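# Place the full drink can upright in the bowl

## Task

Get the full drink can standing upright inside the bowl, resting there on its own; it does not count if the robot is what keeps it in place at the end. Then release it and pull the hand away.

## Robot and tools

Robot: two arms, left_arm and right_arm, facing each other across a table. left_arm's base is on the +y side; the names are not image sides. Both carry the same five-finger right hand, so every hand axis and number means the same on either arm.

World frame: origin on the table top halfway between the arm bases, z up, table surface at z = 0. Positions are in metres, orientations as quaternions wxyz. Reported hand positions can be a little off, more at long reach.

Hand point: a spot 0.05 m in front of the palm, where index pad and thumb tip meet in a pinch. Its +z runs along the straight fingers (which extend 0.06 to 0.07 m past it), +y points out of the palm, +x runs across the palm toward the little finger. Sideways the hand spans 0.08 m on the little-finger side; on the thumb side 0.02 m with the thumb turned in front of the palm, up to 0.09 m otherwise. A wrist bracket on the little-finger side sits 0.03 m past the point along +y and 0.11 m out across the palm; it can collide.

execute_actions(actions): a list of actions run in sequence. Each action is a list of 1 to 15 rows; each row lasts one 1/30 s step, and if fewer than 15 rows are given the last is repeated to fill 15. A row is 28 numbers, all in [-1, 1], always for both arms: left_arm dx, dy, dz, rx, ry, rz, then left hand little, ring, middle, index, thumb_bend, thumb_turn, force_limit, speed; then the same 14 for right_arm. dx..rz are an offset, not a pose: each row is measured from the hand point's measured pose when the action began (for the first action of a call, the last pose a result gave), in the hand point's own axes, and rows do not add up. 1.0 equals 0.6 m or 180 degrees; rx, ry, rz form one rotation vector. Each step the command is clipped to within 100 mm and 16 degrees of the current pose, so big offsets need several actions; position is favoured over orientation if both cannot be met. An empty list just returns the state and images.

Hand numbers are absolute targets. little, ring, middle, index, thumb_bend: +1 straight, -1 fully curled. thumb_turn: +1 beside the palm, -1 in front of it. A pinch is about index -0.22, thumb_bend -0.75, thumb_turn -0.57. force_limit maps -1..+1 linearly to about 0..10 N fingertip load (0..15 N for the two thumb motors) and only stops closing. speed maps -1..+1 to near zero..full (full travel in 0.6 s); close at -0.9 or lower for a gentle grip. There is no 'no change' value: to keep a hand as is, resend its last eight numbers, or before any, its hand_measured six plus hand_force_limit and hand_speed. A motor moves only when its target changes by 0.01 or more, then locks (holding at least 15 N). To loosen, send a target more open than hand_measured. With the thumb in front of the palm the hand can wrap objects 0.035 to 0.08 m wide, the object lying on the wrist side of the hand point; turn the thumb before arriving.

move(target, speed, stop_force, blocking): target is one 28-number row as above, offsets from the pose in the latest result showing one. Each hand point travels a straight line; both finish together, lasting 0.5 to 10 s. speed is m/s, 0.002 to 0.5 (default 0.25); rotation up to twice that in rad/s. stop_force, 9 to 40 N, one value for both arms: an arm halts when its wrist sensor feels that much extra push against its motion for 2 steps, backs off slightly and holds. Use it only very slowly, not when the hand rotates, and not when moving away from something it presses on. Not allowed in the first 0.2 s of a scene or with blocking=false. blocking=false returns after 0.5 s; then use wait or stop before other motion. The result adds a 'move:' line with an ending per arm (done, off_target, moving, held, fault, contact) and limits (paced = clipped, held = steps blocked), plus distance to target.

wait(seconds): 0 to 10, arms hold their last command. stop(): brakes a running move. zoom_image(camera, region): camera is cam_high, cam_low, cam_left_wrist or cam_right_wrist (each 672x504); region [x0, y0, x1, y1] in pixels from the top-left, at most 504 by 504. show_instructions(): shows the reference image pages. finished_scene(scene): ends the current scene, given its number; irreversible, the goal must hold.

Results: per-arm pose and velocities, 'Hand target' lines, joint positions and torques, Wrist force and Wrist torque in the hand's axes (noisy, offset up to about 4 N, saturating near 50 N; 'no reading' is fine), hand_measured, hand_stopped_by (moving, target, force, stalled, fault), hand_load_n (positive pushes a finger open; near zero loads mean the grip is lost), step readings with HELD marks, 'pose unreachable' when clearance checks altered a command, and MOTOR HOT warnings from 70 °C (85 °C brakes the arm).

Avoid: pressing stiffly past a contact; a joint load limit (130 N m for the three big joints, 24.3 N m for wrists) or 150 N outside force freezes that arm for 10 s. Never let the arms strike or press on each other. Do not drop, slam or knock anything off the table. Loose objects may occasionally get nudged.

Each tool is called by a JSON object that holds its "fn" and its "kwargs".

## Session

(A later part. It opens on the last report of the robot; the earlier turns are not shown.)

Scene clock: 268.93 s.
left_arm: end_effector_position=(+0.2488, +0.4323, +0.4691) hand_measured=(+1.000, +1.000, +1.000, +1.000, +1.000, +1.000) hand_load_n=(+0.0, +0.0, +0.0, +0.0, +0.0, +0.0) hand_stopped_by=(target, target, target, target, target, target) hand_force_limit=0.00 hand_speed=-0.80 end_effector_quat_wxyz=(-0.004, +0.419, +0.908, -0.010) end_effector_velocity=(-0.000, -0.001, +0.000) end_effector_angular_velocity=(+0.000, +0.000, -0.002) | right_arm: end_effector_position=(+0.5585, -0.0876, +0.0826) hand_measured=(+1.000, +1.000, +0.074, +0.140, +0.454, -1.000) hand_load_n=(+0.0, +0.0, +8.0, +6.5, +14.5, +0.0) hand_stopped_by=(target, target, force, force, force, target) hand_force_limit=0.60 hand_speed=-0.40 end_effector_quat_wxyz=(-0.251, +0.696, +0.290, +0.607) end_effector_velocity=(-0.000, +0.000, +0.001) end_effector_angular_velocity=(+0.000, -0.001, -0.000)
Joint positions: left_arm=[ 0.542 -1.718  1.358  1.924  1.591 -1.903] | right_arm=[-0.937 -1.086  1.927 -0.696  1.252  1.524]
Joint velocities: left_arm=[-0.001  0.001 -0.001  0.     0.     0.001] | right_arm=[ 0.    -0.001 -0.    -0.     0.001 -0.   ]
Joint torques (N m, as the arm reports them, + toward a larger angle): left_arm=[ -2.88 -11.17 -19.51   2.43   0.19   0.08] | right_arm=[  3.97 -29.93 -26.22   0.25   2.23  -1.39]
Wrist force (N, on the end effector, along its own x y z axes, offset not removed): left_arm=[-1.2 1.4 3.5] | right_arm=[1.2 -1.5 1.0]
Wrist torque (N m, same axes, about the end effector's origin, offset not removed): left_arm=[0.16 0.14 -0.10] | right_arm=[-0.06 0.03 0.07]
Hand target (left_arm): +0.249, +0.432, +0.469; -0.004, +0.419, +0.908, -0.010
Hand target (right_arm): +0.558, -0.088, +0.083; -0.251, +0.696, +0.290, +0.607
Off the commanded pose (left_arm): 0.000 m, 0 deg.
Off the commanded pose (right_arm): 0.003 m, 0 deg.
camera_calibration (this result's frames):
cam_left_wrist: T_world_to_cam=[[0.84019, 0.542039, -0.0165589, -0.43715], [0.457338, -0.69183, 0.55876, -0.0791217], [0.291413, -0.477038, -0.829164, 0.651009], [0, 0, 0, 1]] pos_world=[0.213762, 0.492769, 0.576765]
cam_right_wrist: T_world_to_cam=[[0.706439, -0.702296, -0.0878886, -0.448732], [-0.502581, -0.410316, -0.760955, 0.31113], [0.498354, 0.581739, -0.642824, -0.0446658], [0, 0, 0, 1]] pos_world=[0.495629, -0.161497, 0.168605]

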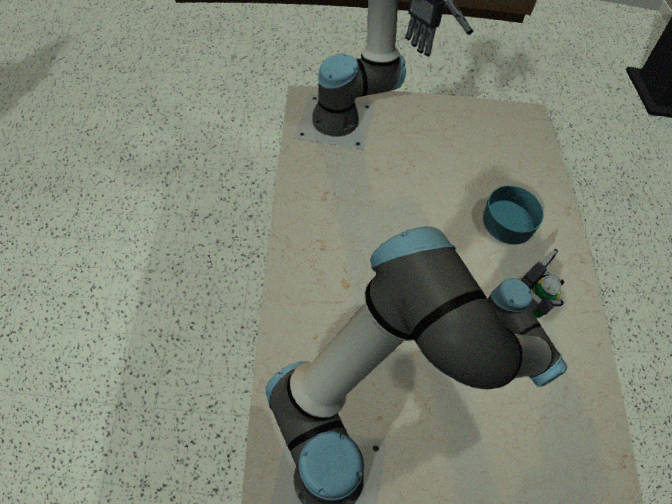

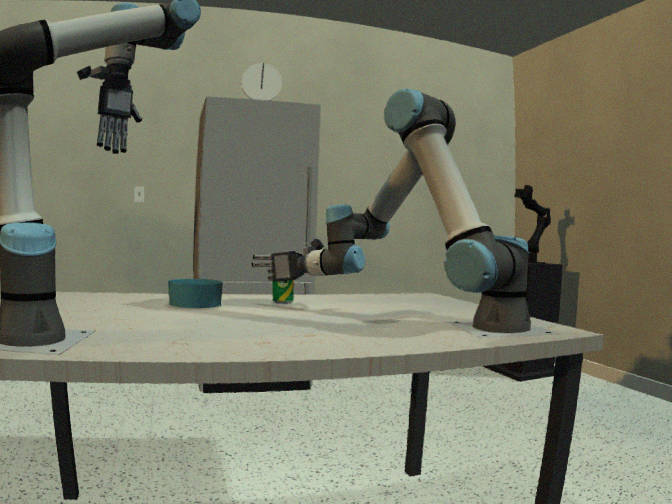

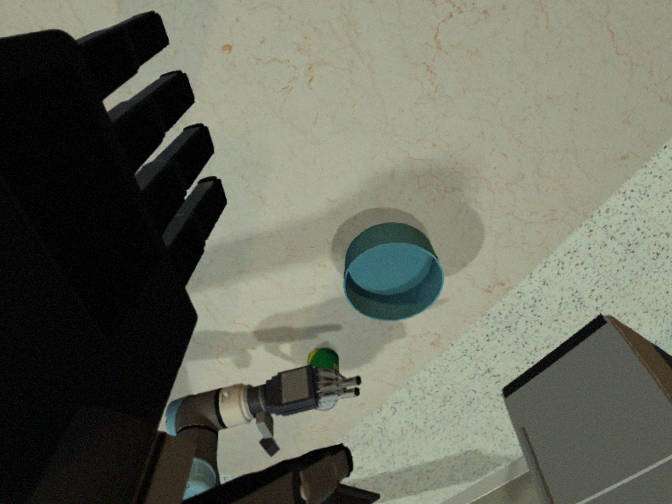

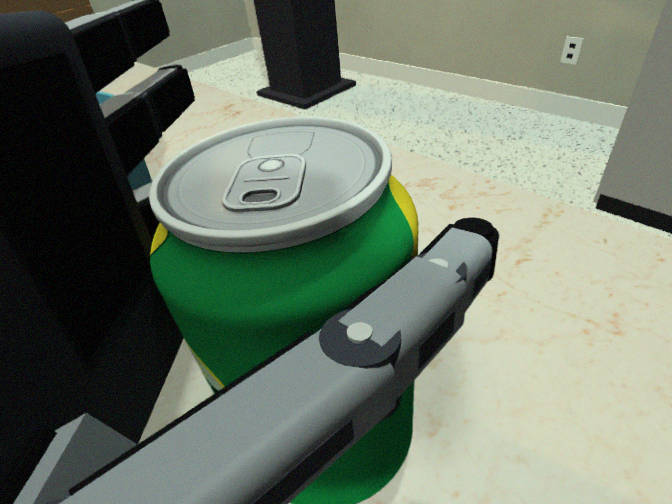

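{"fn": "execute_actions", "kwargs": {"actions": [[[0,0,0,0,0,0,1,1,1,1,1,1,0,-0.8,0.00013,-0.00005,0.00002,0,0,0,1,1,-1,-1,-1,-1,0.6,-0.4],[0,0,0,0,0,0,1,1,1,1,1,1,0,-0.8,0.001,-0.00042,0.0002,0,0,0,1,1,-1,-1,-1,-1,0.6,-0.4],[0,0,0,0,0,0,1,1,1,1,1,1,0,-0.8,0.00312,-0.00136,0.00066,0,0,0,1,1,-1,-1,-1,-1,0.6,-0.4],[0,0,0,0,0,0,1,1,1,1,1,1,0,-0.8,0.00687,-0.0031,0.00153,0,0,0,1,1,-1,-1,-1,-1,0.6,-0.4],[0,0,0,0,0,0,1,1,1,1,1,1,0,-0.8,0.01242,-0.00583,0.00293,0,0,0,1,1,-1,-1,-1,-1,0.6,-0.4],[0,0,0,0,0,0,1,1,1,1,1,1,0,-0.8,0.0198,-0.00966,0.00498,0,0,0,1,1,-1,-1,-1,-1,0.6,-0.4],[0,0,0,0,0,0,1,1,1,1,1,1,0,-0.8,0.02894,-0.0147,0.00774,0,0,0,1,1,-1,-1,-1,-1,0.6,-0.4],[0,0,0,0,0,0,1,1,1,1,1,1,0,-0.8,0.03963,-0.02104,0.01131,0,0,0,1,1,-1,-1,-1,-1,0.6,-0.4],[0,0,0,0,0,0,1,1,1,1,1,1,0,-0.8,0.0516,-0.02867,0.01574,0,0,0,1,1,-1,-1,-1,-1,0.6,-0.4],[0,0,0,0,0,0,1,1,1,1,1,1,0,-0.8,0.0645,-0.0376,0.02108,0,0,0,1,1,-1,-1,-1,-1,0.6,-0.4],[0,0,0,0,0,0,1,1,1,1,1,1,0,-0.8,0.07795,-0.04783,0.02737,0,0,0,1,1,-1,-1,-1,-1,0.6,-0.4],[0,0,0,0,0,0,1,1,1,1,1,1,0,-0.8,0.09153,-0.05928,0.03462,0,0,0,1,1,-1,-1,-1,-1,0.6,-0.4],[0,0,0,0,0,0,1,1,1,1,1,1,0,-0.8,0.10483,-0.07187,0.04281,0,0,0,1,1,-1,-1,-1,-1,0.6,-0.4],[0,0,0,0,0,0,1,1,1,1,1,1,0,-0.8,0.11747,-0.08551,0.05192,0,0,0,1,1,-1,-1,-1,-1,0.6,-0.4],[0,0,0,0,0,0,1,1,1,1,1,1,0,-0.8,0.12907,-0.1001,0.06193,0,0,0,1,1,-1,-1,-1,-1,0.6,-0.4]],[[0,0,0,0,0,0,1,1,1,1,1,1,0,-0.8,0.06936,-0.07001,0.04617,0,0,0,1,1,-1,-1,-1,-1,0.6,-0.4],[0,0,0,0,0,0,1,1,1,1,1,1,0,-0.8,0.07809,-0.08606,0.05772,0,0,0,1,1,-1,-1,-1,-1,0.6,-0.4],[0,0,0,0,0,0,1,1,1,1,1,1,0,-0.8,0.08516,-0.10262,0.0699,0,0,0,1,1,-1,-1,-1,-1,0.6,-0.4],[0,0,0,0,0,0,1,1,1,1,1,1,0,-0.8,0.09058,-0.11951,0.08259,0,0,0,1,1,-1,-1,-1,-1,0.6,-0.4],[0,0,0,0,0,0,1,1,1,1,1,1,0,-0.8,0.0945,-0.13658,0.09561,0,0,0,1,1,-1,-1,-1,-1,0.6,-0.4],[0,0,0,0,0,0,1,1,1,1,1,1,0,-0.8,0.0972,-0.15366,0.1088,0,0,0,1,1,-1,-1,-1,-1,0.6,-0.4],[0,0,0,0,0,0,1,1,1,1,1,1,0,-0.8,0.0992,-0.17056,0.12196,0,0,0,1,1,-1,-1,-1,-1,0.6,-0.4],[0,0,0,0,0,0,1,1,1,1,1,1,0,-0.8,0.10103,-0.18713,0.13487,0,0,0,1,1,-1,-1,-1,-1,0.6,-0.4],[0,0,0,0,0,0,1,1,1,1,1,1,0,-0.8,0.10281,-0.2032,0.14739,0,0,0,1,1,-1,-1,-1,-1,0.6,-0.4],[0,0,0,0,0,0,1,1,1,1,1,1,0,-0.8,0.10451,-0.21861,0.15939,0,0,0,1,1,-1,-1,-1,-1,0.6,-0.4],[0,0,0,0,0,0,1,1,1,1,1,1,0,-0.8,0.10612,-0.23322,0.17078,0,0,0,1,1,-1,-1,-1,-1,0.6,-0.4],[0,0,0,0,0,0,1,1,1,1,1,1,0,-0.8,0.10764,-0.24689,0.18143,0,0,0,1,1,-1,-1,-1,-1,0.6,-0.4],[0,0,0,0,0,0,1,1,1,1,1,1,0,-0.8,0.10903,-0.25952,0.19127,0,0,0,1,1,-1,-1,-1,-1,0.6,-0.4],[0,0,0,0,0,0,1,1,1,1,1,1,0,-0.8,0.1103,-0.271,0.20022,0,0,0,1,1,-1,-1,-1,-1,0.6,-0.4],[0,0,0,0,0,0,1,1,1,1,1,1,0,-0.8,0.11143,-0.28126,0.20821,0,0,0,1,1,-1,-1,-1,-1,0.6,-0.4]],[[0,0,0,0,0,0,1,1,1,1,1,1,0,-0.8,0.0119,-0.07797,0.0603,0,0,0,1,1,-1,-1,-1,-1,0.6,-0.4],[0,0,0,0,0,0,1,1,1,1,1,1,0,-0.8,0.01274,-0.08563,0.06627,0,0,0,1,1,-1,-1,-1,-1,0.6,-0.4],[0,0,0,0,0,0,1,1,1,1,1,1,0,-0.8,0.01344,-0.09199,0.07122,0,0,0,1,1,-1,-1,-1,-1,0.6,-0.4],[0,0,0,0,0,0,1,1,1,1,1,1,0,-0.8,0.014,-0.09706,0.07518,0,0,0,1,1,-1,-1,-1,-1,0.6,-0.4],[0,0,0,0,0,0,1,1,1,1,1,1,0,-0.8,0.01443,-0.10091,0.07818,0,0,0,1,1,-1,-1,-1,-1,0.6,-0.4],[0,0,0,0,0,0,1,1,1,1,1,1,0,-0.8,0.01473,-0.10365,0.08031,0,0,0,1,1,-1,-1,-1,-1,0.6,-0.4],[0,0,0,0,0,0,1,1,1,1,1,1,0,-0.8,0.01493,-0.1054,0.08167,0,0,0,1,1,-1,-1,-1,-1,0.6,-0.4],[0,0,0,0,0,0,1,1,1,1,1,1,0,-0.8,0.01503,-0.10635,0.08241,0,0,0,1,1,-1,-1,-1,-1,0.6,-0.4],[0,0,0,0,0,0,1,1,1,1,1,1,0,-0.8,0.01507,-0.10672,0.0827,0,0,0,1,1,-1,-1,-1,-1,0.6,-0.4],[0,0,0,0,0,0,1,1,1,1,1,1,0,-0.8,0.01508,-0.10677,0.08274,0,0,0,1,1,-1,-1,-1,-1,0.6,-0.4]]]}}

Scene clock: 390.43 s.
left_arm: end_effector_position=(+0.2488, +0.4323, +0.4691) hand_measured=(+1.000, +1.000, +1.000, +1.000, +1.000, +1.000) hand_load_n=(+0.0, +0.0, +0.0, +0.0, +0.0, +0.0) hand_stopped_by=(target, target, target, target, target, target) hand_force_limit=0.00 hand_speed=-0.80 end_effector_quat_wxyz=(-0.004, +0.419, +0.908, -0.010) end_effector_velocity=(-0.000, -0.000, +0.000) end_effector_angular_velocity=(-0.001, -0.000, -0.001) | right_arm: end_effector_position=(+0.5102, +0.1902, +0.1764) hand_measured=(+1.000, +1.000, +0.074, +0.140, +0.454, -1.000) hand_load_n=(+0.0, +0.0, +8.0, +4.0, +12.0, +2.0) hand_stopped_by=(target, target, force, force, force, target) hand_force_limit=0.60 hand_speed=-0.40 end_effector_quat_wxyz=(-0.262, +0.687, +0.294, +0.611) end_effector_velocity=(+0.001, +0.022, +0.001) end_effector_angular_velocity=(-0.009, +0.008, -0.008)
Joint positions: left_arm=[ 0.542 -1.718  1.358  1.924  1.591 -1.903] | right_arm=[-0.494 -0.82   1.18  -0.242  1.669  1.584]
Joint velocities: left_arm=[-0.    -0.    -0.    -0.    -0.     0.001] | right_arm=[ 0.023  0.055 -0.107  0.065  0.03   0.004]
Joint torques (N m, as the arm reports them, + toward a larger angle): left_arm=[ -2.07 -11.18 -19.86   2.54   0.13   0.25] | right_arm=[  7.09 -52.63 -37.16  -0.32   2.48   1.17]
Wrist force (N, on the end effector, along its own x y z axes, offset not removed): left_arm=[-0.7 1.5 1.8] | right_arm=[-2.3 -1.5 2.1]
Wrist torque (N m, same axes, about the end effector's origin, offset not removed): left_arm=[0.24 0.24 -0.12] | right_arm=[-0.30 -0.30 0.12]
Hand target (left_arm): +0.249, +0.432, +0.469; -0.004, +0.419, +0.908, -0.010
Hand target (right_arm): +0.511, +0.193, +0.176; -0.261, +0.688, +0.293, +0.610
Off the commanded pose (left_arm): 0.000 m, 0 deg.
Off the commanded pose (right_arm): 0.002 m, 0 deg.
Step readings (end_effector_position; steps 1 to 15: 1st action; 16 to 30: 2nd action; 31 to 45: 3rd action):
0: left_arm (+0.2488, +0.4323, +0.4691) | right_arm (+0.5585, -0.0876, +0.0826)
1: left_arm (+0.2488, +0.4323, +0.4691) | right_arm (+0.5585, -0.0876, +0.0826)
2: left_arm (+0.2488, +0.4323, +0.4691) | right_arm (+0.5585, -0.0876, +0.0826)
4: left_arm (+0.2488, +0.4323, +0.4691) | right_arm (+0.5584, -0.0875, +0.0829)
8: left_arm (+0.2488, +0.4323, +0.4691) | right_arm (+0.5579, -0.0833, +0.0895)
15: left_arm (+0.2488, +0.4323, +0.4691) | right_arm (+0.5526, -0.0503, +0.1263)
16: left_arm (+0.2488, +0.4323, +0.4691) | right_arm (+0.5511, -0.0424, +0.1326)
17: left_arm (+0.2488, +0.4323, +0.4691) | right_arm (+0.5492, -0.0336, +0.1393)
19: left_arm (+0.2488, +0.4323, +0.4691) | right_arm (+0.5447, -0.0136, +0.1518)
23: left_arm (+0.2488, +0.4323, +0.4691) | right_arm (+0.5352, +0.0314, +0.1672)
30: left_arm (+0.2488, +0.4323, +0.4691) | right_arm (+0.5220, +0.1119, +0.1733)
31: left_arm (+0.2488, +0.4323, +0.4691) | right_arm (+0.5208, +0.1221, +0.1736)
32: left_arm (+0.2488, +0.4323, +0.4691) | right_arm (+0.5188, +0.1321, +0.1743)
34: left_arm (+0.2488, +0.4323, +0.4691) | right_arm (+0.5139, +0.1500, +0.1749)
38: left_arm (+0.2488, +0.4323, +0.4691) | right_arm (+0.5099, +0.1750, +0.1757)
45: end_effector_position above
camera_calibration (this result's frames):
cam_left_wrist: T_world_to_cam=[[0.84019, 0.542039, -0.0165588, -0.43715], [0.457338, -0.69183, 0.55876, -0.0791215], [0.291413, -0.477038, -0.829164, 0.651009], [0, 0, 0, 1]] pos_world=[0.213762, 0.492769, 0.576765]
cam_right_wrist: T_world_to_cam=[[0.722801, -0.685077, -0.0907124, -0.222411], [-0.484074, -0.408249, -0.773954, 0.464647], [0.493185, 0.603326, -0.626711, -0.126287], [0, 0, 0, 1]] pos_world=[0.447965, 0.113516, 0.260295]

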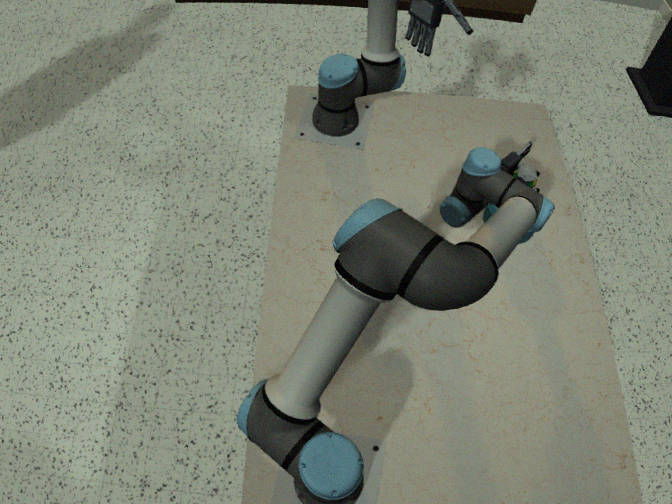

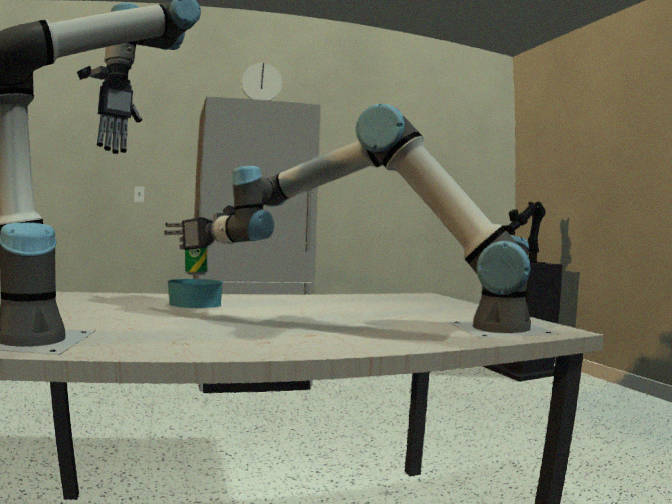

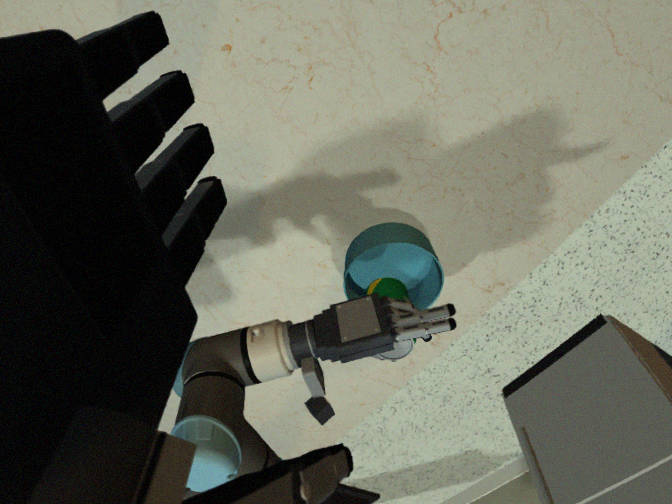

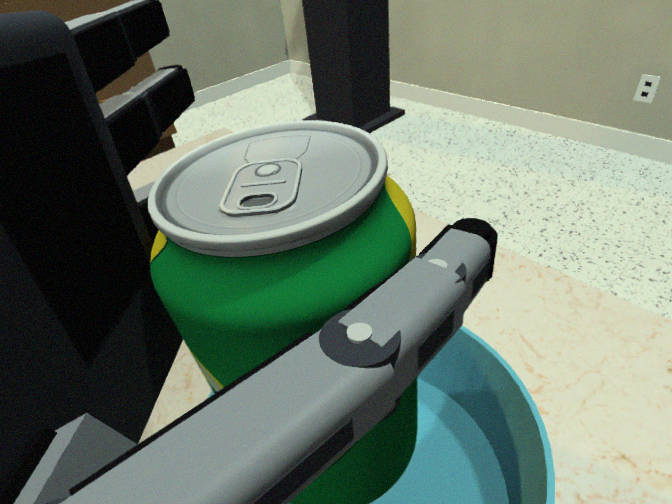

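{"fn": "execute_actions", "kwargs": {"actions": []}}

{"fn": "zoom_image", "kwargs": {"camera": "cam_low", "region": [140, 200, 300, 320]}}

{"fn": "zoom_image", "kwargs": {"camera": "cam_left_wrist", "region": [300, 200, 500, 400]}}

Scene clock: 393.93 s.
left_arm: end_effector_position=(+0.2488, +0.4323, +0.4691) hand_measured=(+1.000, +1.000, +1.000, +1.000, +1.000, +1.000) hand_load_n=(+0.0, +0.0, +0.0, +0.0, +0.0, +0.0) hand_stopped_by=(target, target, target, target, target, target) hand_force_limit=0.00 hand_speed=-0.80 end_effector_quat_wxyz=(-0.004, +0.419, +0.908, -0.010) end_effector_velocity=(-0.000, +0.001, -0.000) end_effector_angular_velocity=(-0.000, +0.001, -0.001) | right_arm: end_effector_position=(+0.5105, +0.1925, +0.1764) hand_measured=(+1.000, +1.000, +0.074, +0.140, +0.454, -1.000) hand_load_n=(+0.0, +0.0, +8.0, +4.0, +12.0, +2.0) hand_stopped_by=(target, target, force, force, force, target) hand_force_limit=0.60 hand_speed=-0.40 end_effector_quat_wxyz=(-0.261, +0.688, +0.293, +0.610) end_effector_velocity=(+0.000, -0.000, -0.001) end_effector_angular_velocity=(-0.000, +0.001, -0.001)
Joint positions: left_arm=[ 0.542 -1.718  1.358  1.924  1.591 -1.903] | right_arm=[-0.491 -0.814  1.168 -0.234  1.672  1.584]
Joint velocities: left_arm=[ 0.001 -0.002  0.001  0.     0.001  0.001] | right_arm=[-0.     0.001  0.     0.     0.     0.001]
Joint torques (N m, as the arm reports them, + toward a larger angle): left_arm=[ -2.99 -11.58 -19.22   2.43   0.17   0.22] | right_arm=[  7.72 -51.27 -37.65  -0.52   2.35   1.2 ]
Wrist force (N, on the end effector, along its own x y z axes, offset not removed): left_arm=[0.6 0.4 1.4] | right_arm=[-7.7 -0.4 0.9]
Wrist torque (N m, same axes, about the end effector's origin, offset not removed): left_arm=[0.11 0.06 -0.05] | right_arm=[0.06 0.67 -0.43]
Hand target (left_arm): +0.249, +0.432, +0.469; -0.004, +0.419, +0.908, -0.010
Hand target (right_arm): +0.511, +0.193, +0.176; -0.261, +0.688, +0.293, +0.610
Off the commanded pose (left_arm): 0.000 m, 0 deg.
Off the commanded pose (right_arm): 0.000 m, 0 deg.
camera_calibration (this result's frames):
cam_left_wrist: T_world_to_cam=[[0.84019, 0.542039, -0.016559, -0.43715], [0.457338, -0.69183, 0.55876, -0.0791217], [0.291413, -0.477038, -0.829164, 0.651009], [0, 0, 0, 1]] pos_world=[0.213762, 0.492769, 0.576765]
cam_right_wrist: T_world_to_cam=[[0.721923, -0.686009, -0.0906575, -0.220397], [-0.485271, -0.408514, -0.773064, 0.466325], [0.493294, 0.602087, -0.627816, -0.127447], [0, 0, 0, 1]] pos_world=[0.448272, 0.11604, 0.260505]

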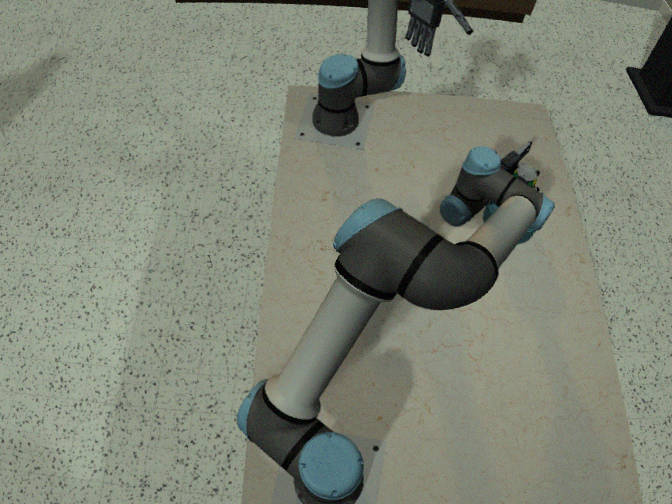

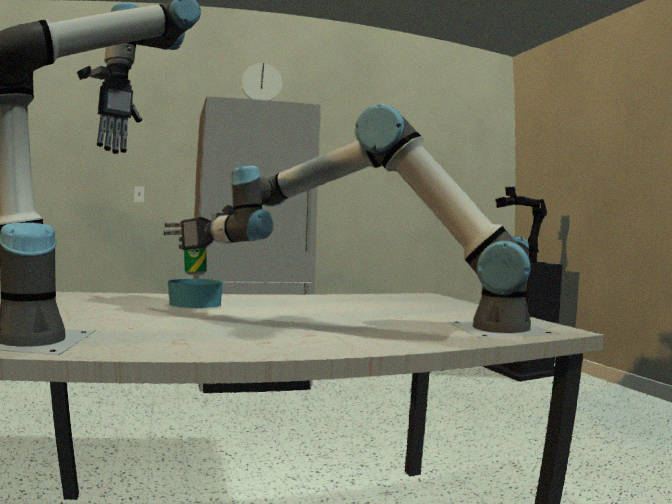

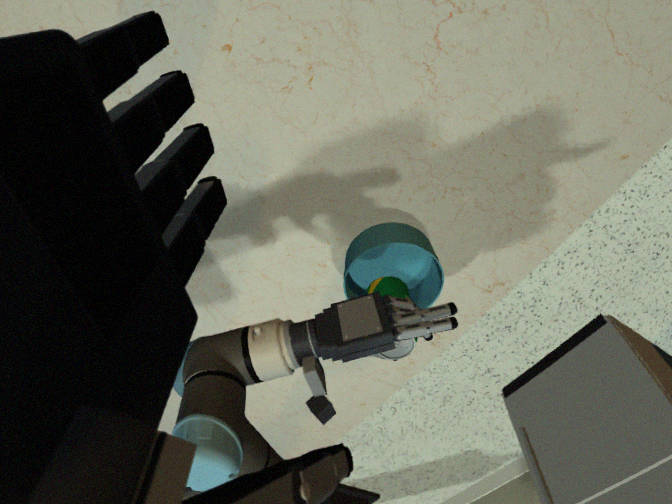

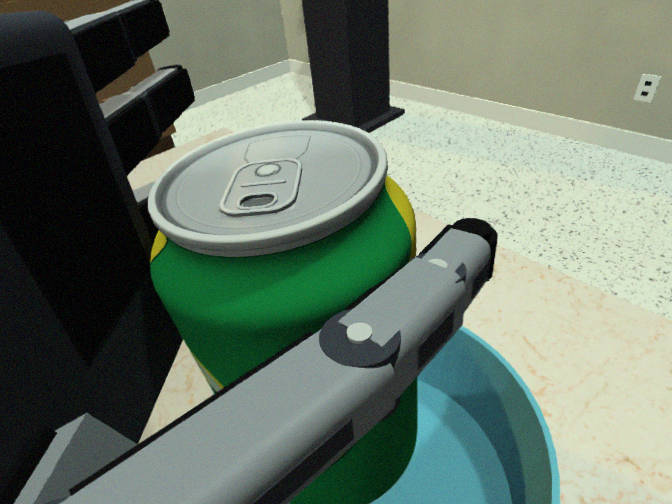

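Region (140, 200, 300, 320) of cam_low's 672x504 image, scaled by 3.150, with more detail than that image has; it fills the top 378 rows of this view, and the rest is white.

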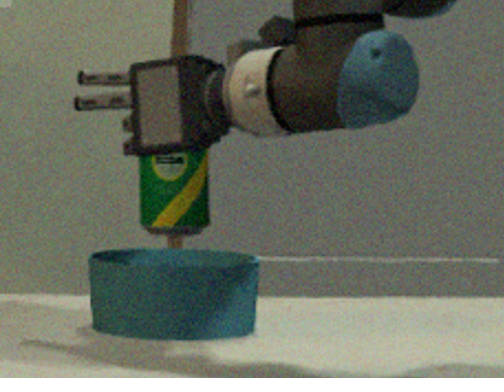

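Region (300, 200, 500, 400) of cam_left_wrist's 672x504 image, scaled by 2.520, with more detail than that image has.

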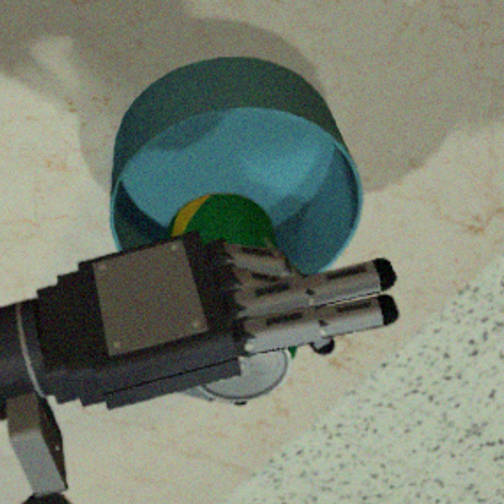

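{"fn": "zoom_image", "kwargs": {"camera": "cam_right_wrist", "region": [400, 300, 604, 504]}}

{"fn": "zoom_image", "kwargs": {"camera": "cam_right_wrist", "region": [120, 300, 324, 504]}}

Region (400, 300, 604, 504) of cam_right_wrist's 672x504 image, scaled by 2.471, with more detail than that image has.

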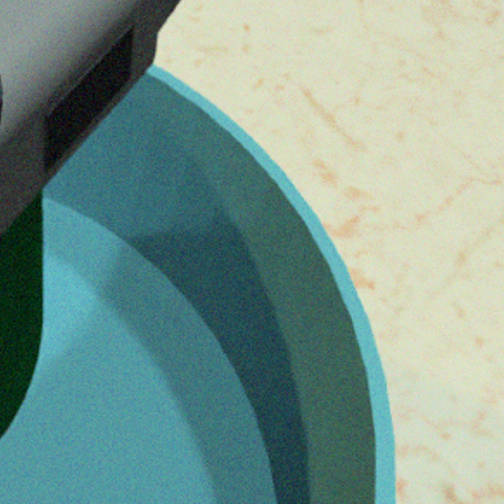

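Region (120, 300, 324, 504) of cam_right_wrist's 672x504 image, scaled by 2.471, with more detail than that image has.

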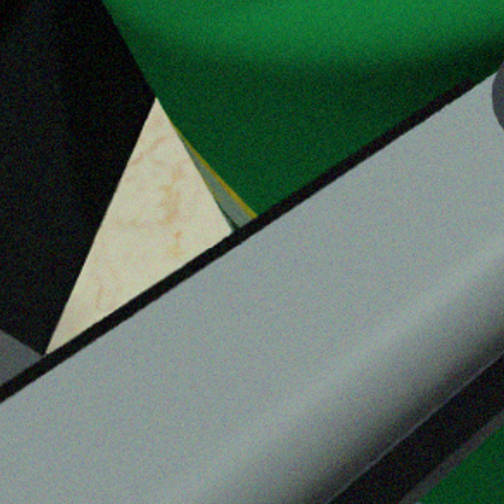

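{"fn": "execute_actions", "kwargs": {"actions": [[[0,0,0,0,0,0,1,1,1,1,1,1,0,-0.8,-0.00065,0.00015,0.00025,0,-0.00003,0,1,1,-1,-1,-1,-1,0.6,-0.4],[0,0,0,0,0,0,1,1,1,1,1,1,0,-0.8,-0.00455,0.00108,0.00174,0,-0.0002,0,1,1,-1,-1,-1,-1,0.6,-0.4],[0,0,0,0,0,0,1,1,1,1,1,1,0,-0.8,-0.01328,0.00315,0.00509,0,-0.0006,-0.0001,1,1,-1,-1,-1,-1,0.6,-0.4],[0,0,0,0,0,0,1,1,1,1,1,1,0,-0.8,-0.02693,0.00638,0.01032,0,-0.0012,-0.0002,1,1,-1,-1,-1,-1,0.6,-0.4],[0,0,0,0,0,0,1,1,1,1,1,1,0,-0.8,-0.04448,0.01054,0.01704,0,-0.002,-0.0003,1,1,-1,-1,-1,-1,0.6,-0.4],[0,0,0,0,0,0,1,1,1,1,1,1,0,-0.8,-0.06417,0.0152,0.02458,0,-0.0029,-0.0005,1,1,-1,-1,-1,-1,0.6,-0.4],[0,0,0,0,0,0,1,1,1,1,1,1,0,-0.8,-0.08385,0.01986,0.03211,0,-0.0038,-0.0007,1,1,-1,-1,-1,-1,0.6,-0.4],[0,0,0,0,0,0,1,1,1,1,1,1,0,-0.8,-0.1014,0.02402,0.03883,0,-0.0046,-0.0008,1,1,-1,-1,-1,-1,0.6,-0.4],[0,0,0,0,0,0,1,1,1,1,1,1,0,-0.8,-0.11505,0.02725,0.04406,0,-0.0052,-0.0009,1,1,-1,-1,-1,-1,0.6,-0.4],[0,0,0,0,0,0,1,1,1,1,1,1,0,-0.8,-0.12378,0.02932,0.04741,0,-0.0056,-0.001,1,1,-1,-1,-1,-1,0.6,-0.4],[0,0,0,0,0,0,1,1,1,1,1,1,0,-0.8,-0.12768,0.03025,0.0489,0,-0.0058,-0.001,1,1,-1,-1,-1,-1,0.6,-0.4],[0,0,0,0,0,0,1,1,1,1,1,1,0,-0.8,-0.12833,0.0304,0.04915,0,-0.0058,-0.001,1,1,-1,-1,-1,-1,0.6,-0.4]]]}}

{"fn": "wait", "kwargs": {"seconds": 0.5}}

Scene clock: 452.07 s.
left_arm: end_effector_position=(+0.2488, +0.4323, +0.4691) hand_measured=(+1.000, +1.000, +1.000, +1.000, +1.000, +1.000) hand_load_n=(+0.0, +0.0, +0.0, +0.0, +0.0, +0.0) hand_stopped_by=(target, target, target, target, target, target) hand_force_limit=0.00 hand_speed=-0.80 end_effector_quat_wxyz=(-0.004, +0.419, +0.908, -0.010) end_effector_velocity=(-0.000, +0.000, +0.000) end_effector_angular_velocity=(-0.001, -0.000, -0.002) | right_arm: end_effector_position=(+0.5331, +0.1925, +0.1057) hand_measured=(+1.000, +1.000, +0.074, +0.140, +0.454, -1.000) hand_load_n=(+0.0, +0.0, +8.0, +4.0, +12.0, +2.0) hand_stopped_by=(target, target, force, force, force, target) hand_force_limit=0.60 hand_speed=-0.40 end_effector_quat_wxyz=(-0.258, +0.693, +0.297, +0.605) end_effector_velocity=(+0.035, +0.011, -0.086) end_effector_angular_velocity=(-0.014, +0.006, +0.003)
Joint positions: left_arm=[ 0.542 -1.718  1.358  1.924  1.591 -1.903] | right_arm=[-0.518 -0.716  1.172 -0.319  1.646  1.58 ]
Joint velocities: left_arm=[-0.    -0.001 -0.001  0.     0.001  0.002] | right_arm=[-0.031  0.16  -0.069 -0.077 -0.032 -0.009]
Joint torques (N m, as the arm reports them, + toward a larger angle): left_arm=[ -2.23 -11.75 -18.84   2.46   0.22   0.42] | right_arm=[ -8.36 -59.75 -38.7   -3.44  -1.85  -1.77]
Wrist force (N, on the end effector, along its own x y z axes, offset not removed): left_arm=[-1.4 3.4 1.6] | right_arm=[-6.2 -1.7 2.0]
Wrist torque (N m, same axes, about the end effector's origin, offset not removed): left_arm=[0.47 0.26 0.01] | right_arm=[-0.14 0.32 -0.22]
Hand target (left_arm): +0.249, +0.432, +0.469; -0.004, +0.419, +0.908, -0.010
Hand target (right_arm): +0.537, +0.194, +0.096; -0.258, +0.693, +0.297, +0.604
Off the commanded pose (left_arm): 0.000 m, 0 deg.
Off the commanded pose (right_arm): 0.010 m, 0 deg.
Step readings (end_effector_position):
0: left_arm (+0.2488, +0.4323, +0.4691) | right_arm (+0.5105, +0.1925, +0.1764)
1: left_arm (+0.2488, +0.4323, +0.4691) | right_arm (+0.5105, +0.1925, +0.1764)
2: left_arm (+0.2488, +0.4323, +0.4691) | right_arm (+0.5105, +0.1925, +0.1763)
4: left_arm (+0.2488, +0.4323, +0.4691) | right_arm (+0.5112, +0.1926, +0.1745)
8: left_arm (+0.2488, +0.4323, +0.4691) | right_arm (+0.5180, +0.1923, +0.1532)
15: end_effector_position above
camera_calibration (this result's frames):
cam_left_wrist: T_world_to_cam=[[0.84019, 0.542039, -0.0165589, -0.43715], [0.457338, -0.69183, 0.55876, -0.0791216], [0.291413, -0.477038, -0.829164, 0.651009], [0, 0, 0, 1]] pos_world=[0.213762, 0.492769, 0.576765]
cam_right_wrist: T_world_to_cam=[[0.721161, -0.687159, -0.0879765, -0.242794], [-0.492816, -0.419607, -0.762275, 0.42754], [0.486888, 0.593079, -0.641247, -0.176414], [0, 0, 0, 1]] pos_world=[0.471686, 0.117188, 0.191418]

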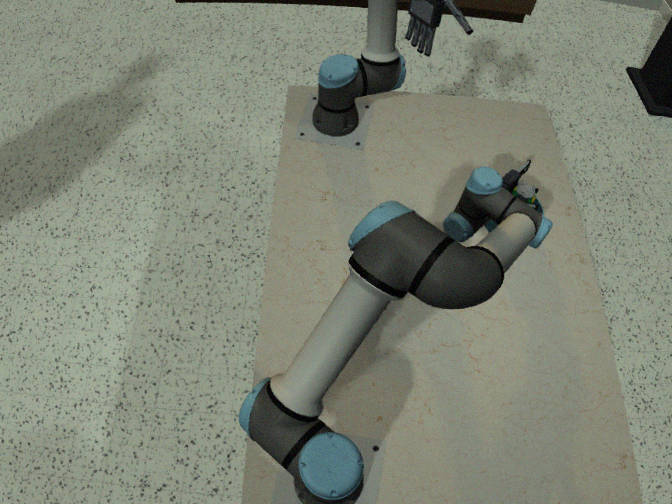

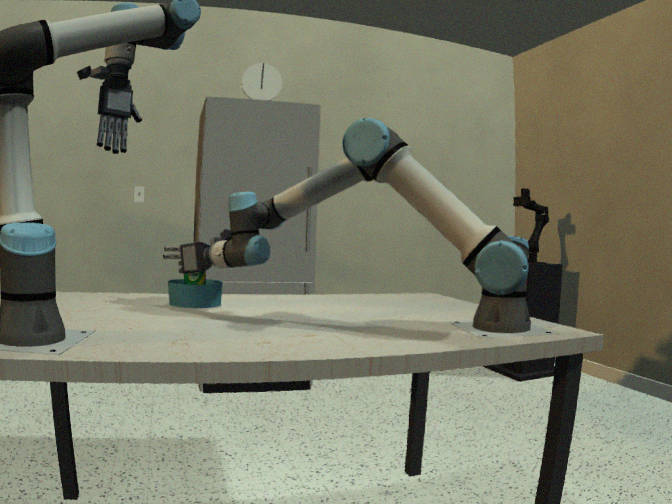

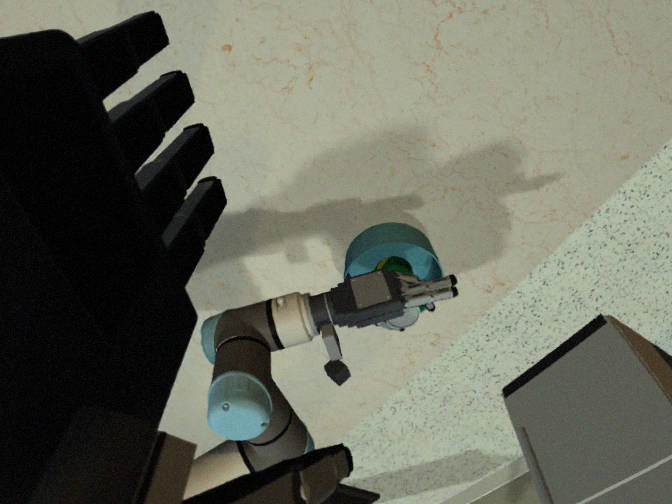

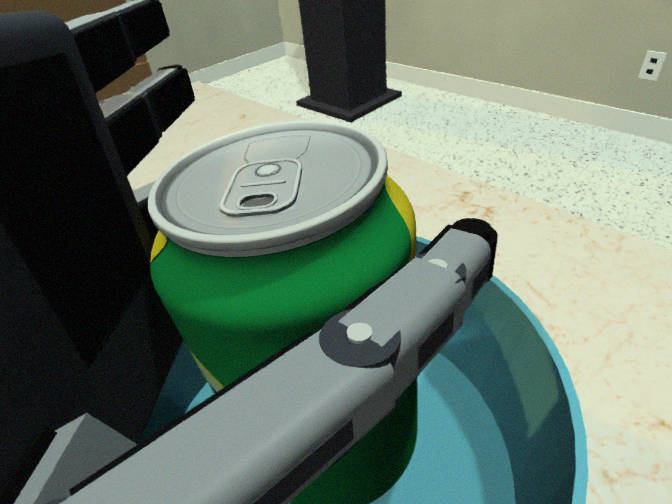

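Scene clock: 452.57 s.
left_arm: end_effector_position=(+0.2488, +0.4323, +0.4691) hand_measured=(+1.000, +1.000, +1.000, +1.000, +1.000, +1.000) hand_load_n=(+0.0, +0.0, +0.0, +0.0, +0.0, +0.0) hand_stopped_by=(target, target, target, target, target, target) hand_force_limit=0.00 hand_speed=-0.80 end_effector_quat_wxyz=(-0.004, +0.419, +0.908, -0.010) end_effector_velocity=(+0.000, -0.001, -0.000) end_effector_angular_velocity=(-0.001, -0.001, -0.001) | right_arm: end_effector_position=(+0.5371, +0.1941, +0.0966) hand_measured=(+1.000, +1.000, +0.074, +0.140, +0.454, -1.000) hand_load_n=(+0.0, +0.0, +8.0, +4.0, +12.0, +2.0) hand_stopped_by=(target, target, force, force, force, target) hand_force_limit=0.60 hand_speed=-0.40 end_effector_quat_wxyz=(-0.258, +0.693, +0.297, +0.604) end_effector_velocity=(+0.001, -0.000, -0.000) end_effector_angular_velocity=(-0.000, +0.000, -0.001)
Joint positions: left_arm=[ 0.542 -1.718  1.358  1.924  1.591 -1.903] | right_arm=[-0.522 -0.698  1.162 -0.327  1.642  1.579]
Joint velocities: left_arm=[-0.001  0.001 -0.001 -0.001 -0.     0.   ] | right_arm=[-0.001  0.001 -0.001  0.     0.001  0.   ]
Joint torques (N m, as the arm reports them, + toward a larger angle): left_arm=[ -2.78 -10.63 -19.67   2.57   0.3    0.33] | right_arm=[ -9.82 -53.84 -35.82  -3.31  -1.73  -1.84]
Wrist force (N, on the end effector, along its own x y z axes, offset not removed): left_arm=[-1.1 1.1 1.5] | right_arm=[-4.8 -0.1 2.2]
Wrist torque (N m, same axes, about the end effector's origin, offset not removed): left_arm=[0.20 0.28 -0.07] | right_arm=[0.05 0.11 -0.01]
Hand target (left_arm): +0.249, +0.432, +0.469; -0.004, +0.419, +0.908, -0.010
Hand target (right_arm): +0.537, +0.194, +0.096; -0.258, +0.693, +0.297, +0.604
Off the commanded pose (left_arm): 0.000 m, 0 deg.
Off the commanded pose (right_arm): 0.001 m, 0 deg.
wait: 0.50 s; at rest by 0.37 s
camera_calibration (this result's frames):
cam_left_wrist: T_world_to_cam=[[0.84019, 0.542039, -0.0165589, -0.43715], [0.457338, -0.69183, 0.55876, -0.0791217], [0.291414, -0.477038, -0.829164, 0.651009], [0, 0, 0, 1]] pos_world=[0.213762, 0.492769, 0.576765]
cam_right_wrist: T_world_to_cam=[[0.721288, -0.687074, -0.0875934, -0.245552], [-0.493028, -0.420478, -0.761657, 0.423513], [0.486484, 0.592561, -0.642032, -0.184739], [0, 0, 0, 1]] pos_world=[0.47579, 0.118835, 0.182454]

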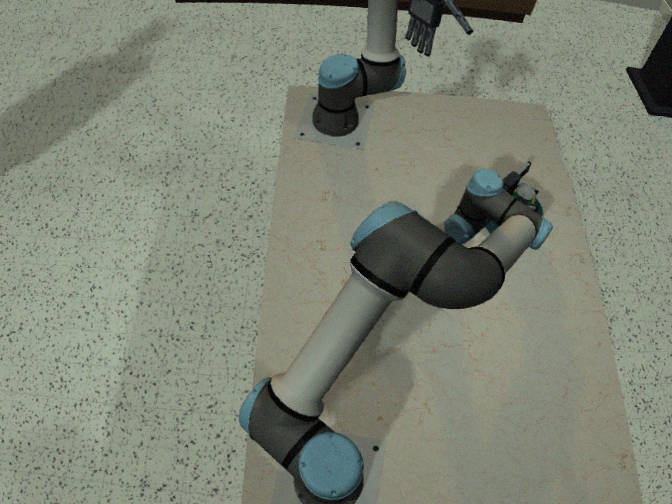

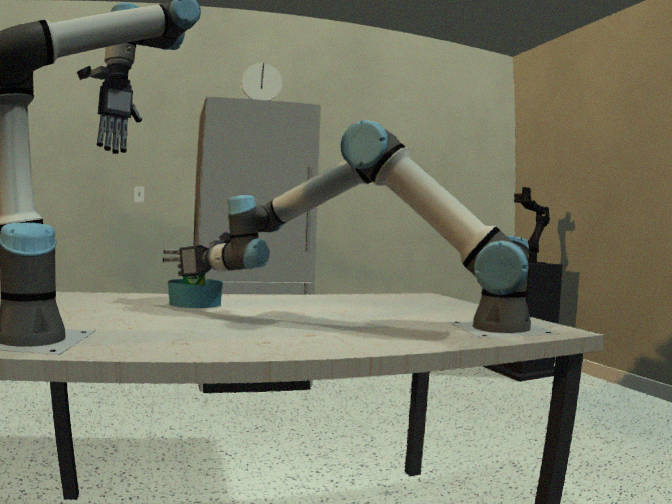

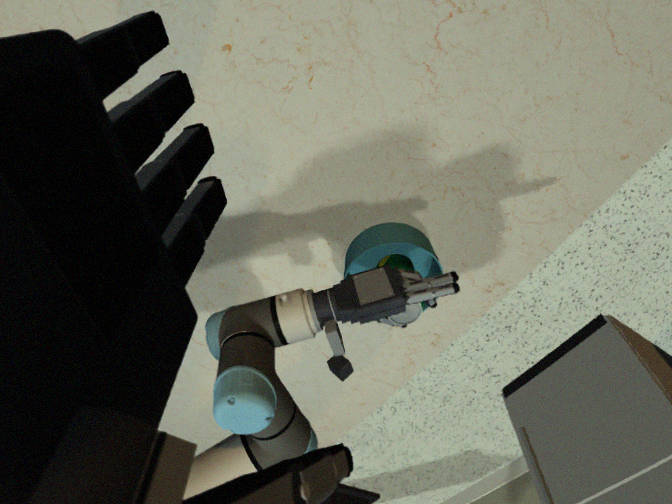

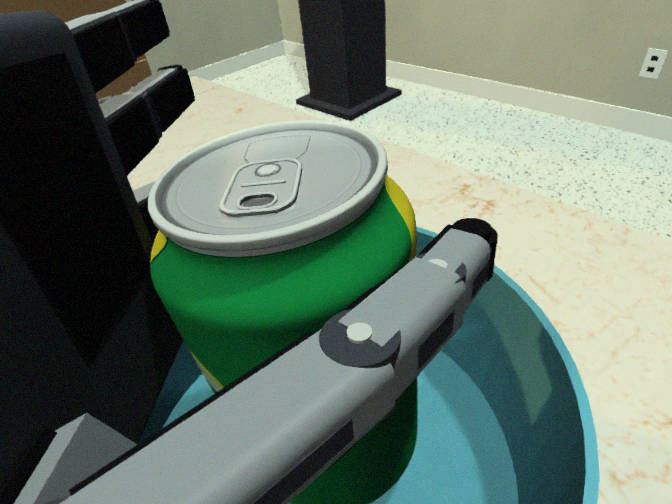

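{"fn": "zoom_image", "kwargs": {"camera": "cam_low", "region": [150, 230, 270, 320]}}

Region (150, 230, 270, 320) of cam_low's 672x504 image, scaled by 4.200, with more detail than that image has; it fills the top 378 rows of this view, and the rest is white.

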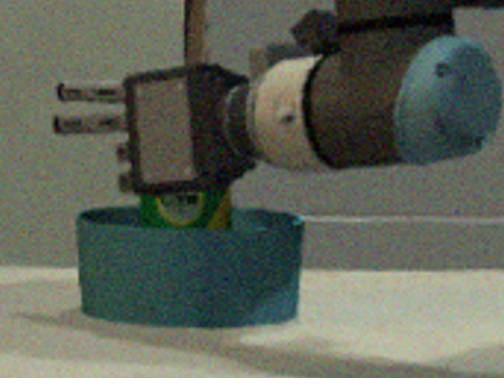

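{"fn": "move", "kwargs": {"target": [0,0,0,0,0,0,1,1,1,1,1,1,0,-0.8, -0.033,0,0.0046,0,0,0, 1,1,-1,-1,-1,-1,0.6,-0.4], "speed": 0.018, "stop_force": 9}}

Scene clock: 458.90 s.
left_arm: end_effector_position=(+0.2488, +0.4323, +0.4691) hand_measured=(+1.000, +1.000, +1.000, +1.000, +1.000, +1.000) hand_load_n=(+0.0, +0.0, +0.0, +0.0, +0.0, +0.0) hand_stopped_by=(target, target, target, target, target, target) hand_force_limit=0.00 hand_speed=-0.80 end_effector_quat_wxyz=(-0.004, +0.419, +0.908, -0.010) end_effector_velocity=(+0.000, +0.000, +0.001) end_effector_angular_velocity=(-0.002, -0.002, +0.001) | right_arm: end_effector_position=(+0.5371, +0.1939, +0.0876) hand_measured=(+1.000, +1.000, +0.074, +0.140, +0.454, -1.000) hand_load_n=(+0.0, +0.0, +7.0, +3.5, +13.0, -1.0) hand_stopped_by=(target, target, force, force, force, target) hand_force_limit=0.60 hand_speed=-0.40 end_effector_quat_wxyz=(-0.258, +0.693, +0.297, +0.604) end_effector_velocity=(-0.001, -0.000, +0.004) end_effector_angular_velocity=(-0.003, +0.002, +0.000)
Joint positions: left_arm=[ 0.542 -1.718  1.358  1.924  1.591 -1.903] | right_arm=[-0.522 -0.688  1.168 -0.342  1.642  1.579]
Joint velocities: left_arm=[-0.    -0.001 -0.001 -0.    -0.001 -0.001] | right_arm=[ 0.    -0.006 -0.002  0.011 -0.    -0.   ]
Joint torques (N m, as the arm reports them, + toward a larger angle): left_arm=[ -3.33 -10.72 -19.16   2.54   0.2    0.37] | right_arm=[ -5.44 -58.1  -30.3    1.53  -1.6   -0.05]
Wrist force (N, on the end effector, along its own x y z axes, offset not removed): left_arm=[-1.3 1.6 3.0] | right_arm=[5.5 -0.9 -2.9]
Wrist torque (N m, same axes, about the end effector's origin, offset not removed): left_arm=[0.18 0.27 -0.14] | right_arm=[-0.11 0.34 -0.01]
Hand target (left_arm): +0.249, +0.432, +0.469; -0.004, +0.419, +0.908, -0.010
Hand target (right_arm): +0.537, +0.194, +0.089; -0.258, +0.693, +0.297, +0.604
Off the commanded pose (left_arm): 0.000 m, 0 deg.
Off the commanded pose (right_arm): 0.011 m, 0 deg.
move: contact (right_arm)
camera_calibration (this result's frames):
cam_left_wrist: T_world_to_cam=[[0.84019, 0.542039, -0.0165588, -0.43715], [0.457339, -0.69183, 0.55876, -0.0791219], [0.291414, -0.477038, -0.829164, 0.651009], [0, 0, 0, 1]] pos_world=[0.213762, 0.49277, 0.576765]
cam_right_wrist: T_world_to_cam=[[0.721252, -0.687125, -0.0874926, -0.246381], [-0.493183, -0.420725, -0.76142, 0.416745], [0.48638, 0.592326, -0.642327, -0.190279], [0, 0, 0, 1]] pos_world=[0.475783, 0.118747, 0.17354]

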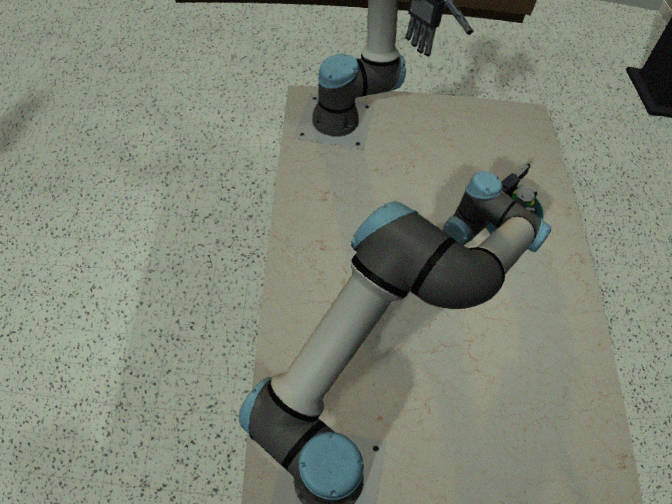

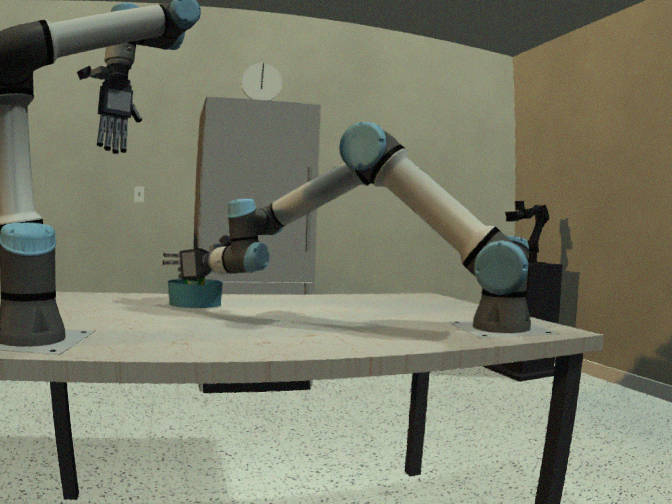

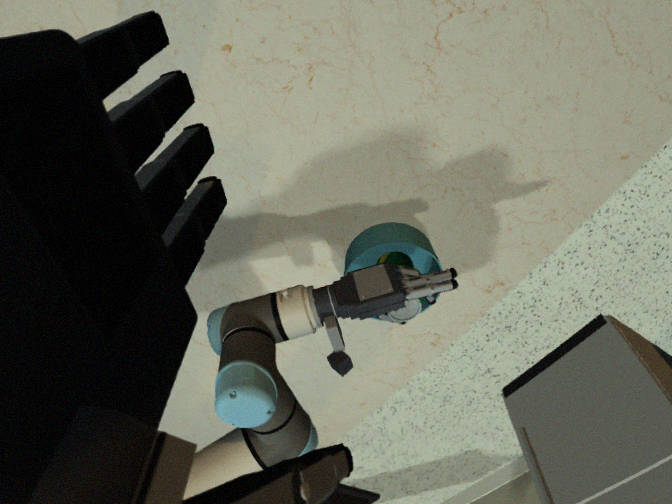

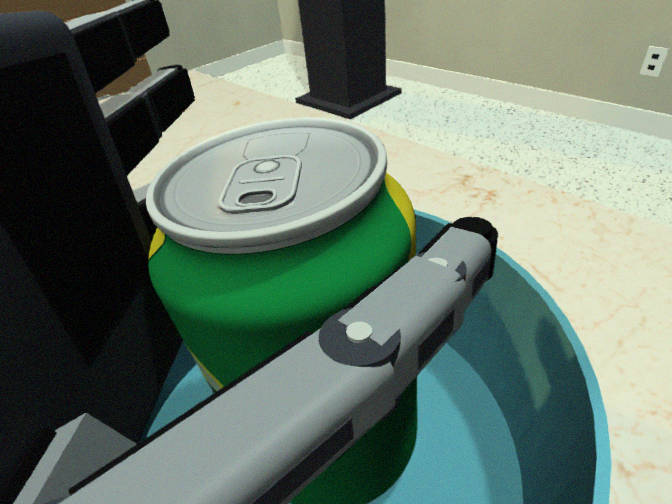

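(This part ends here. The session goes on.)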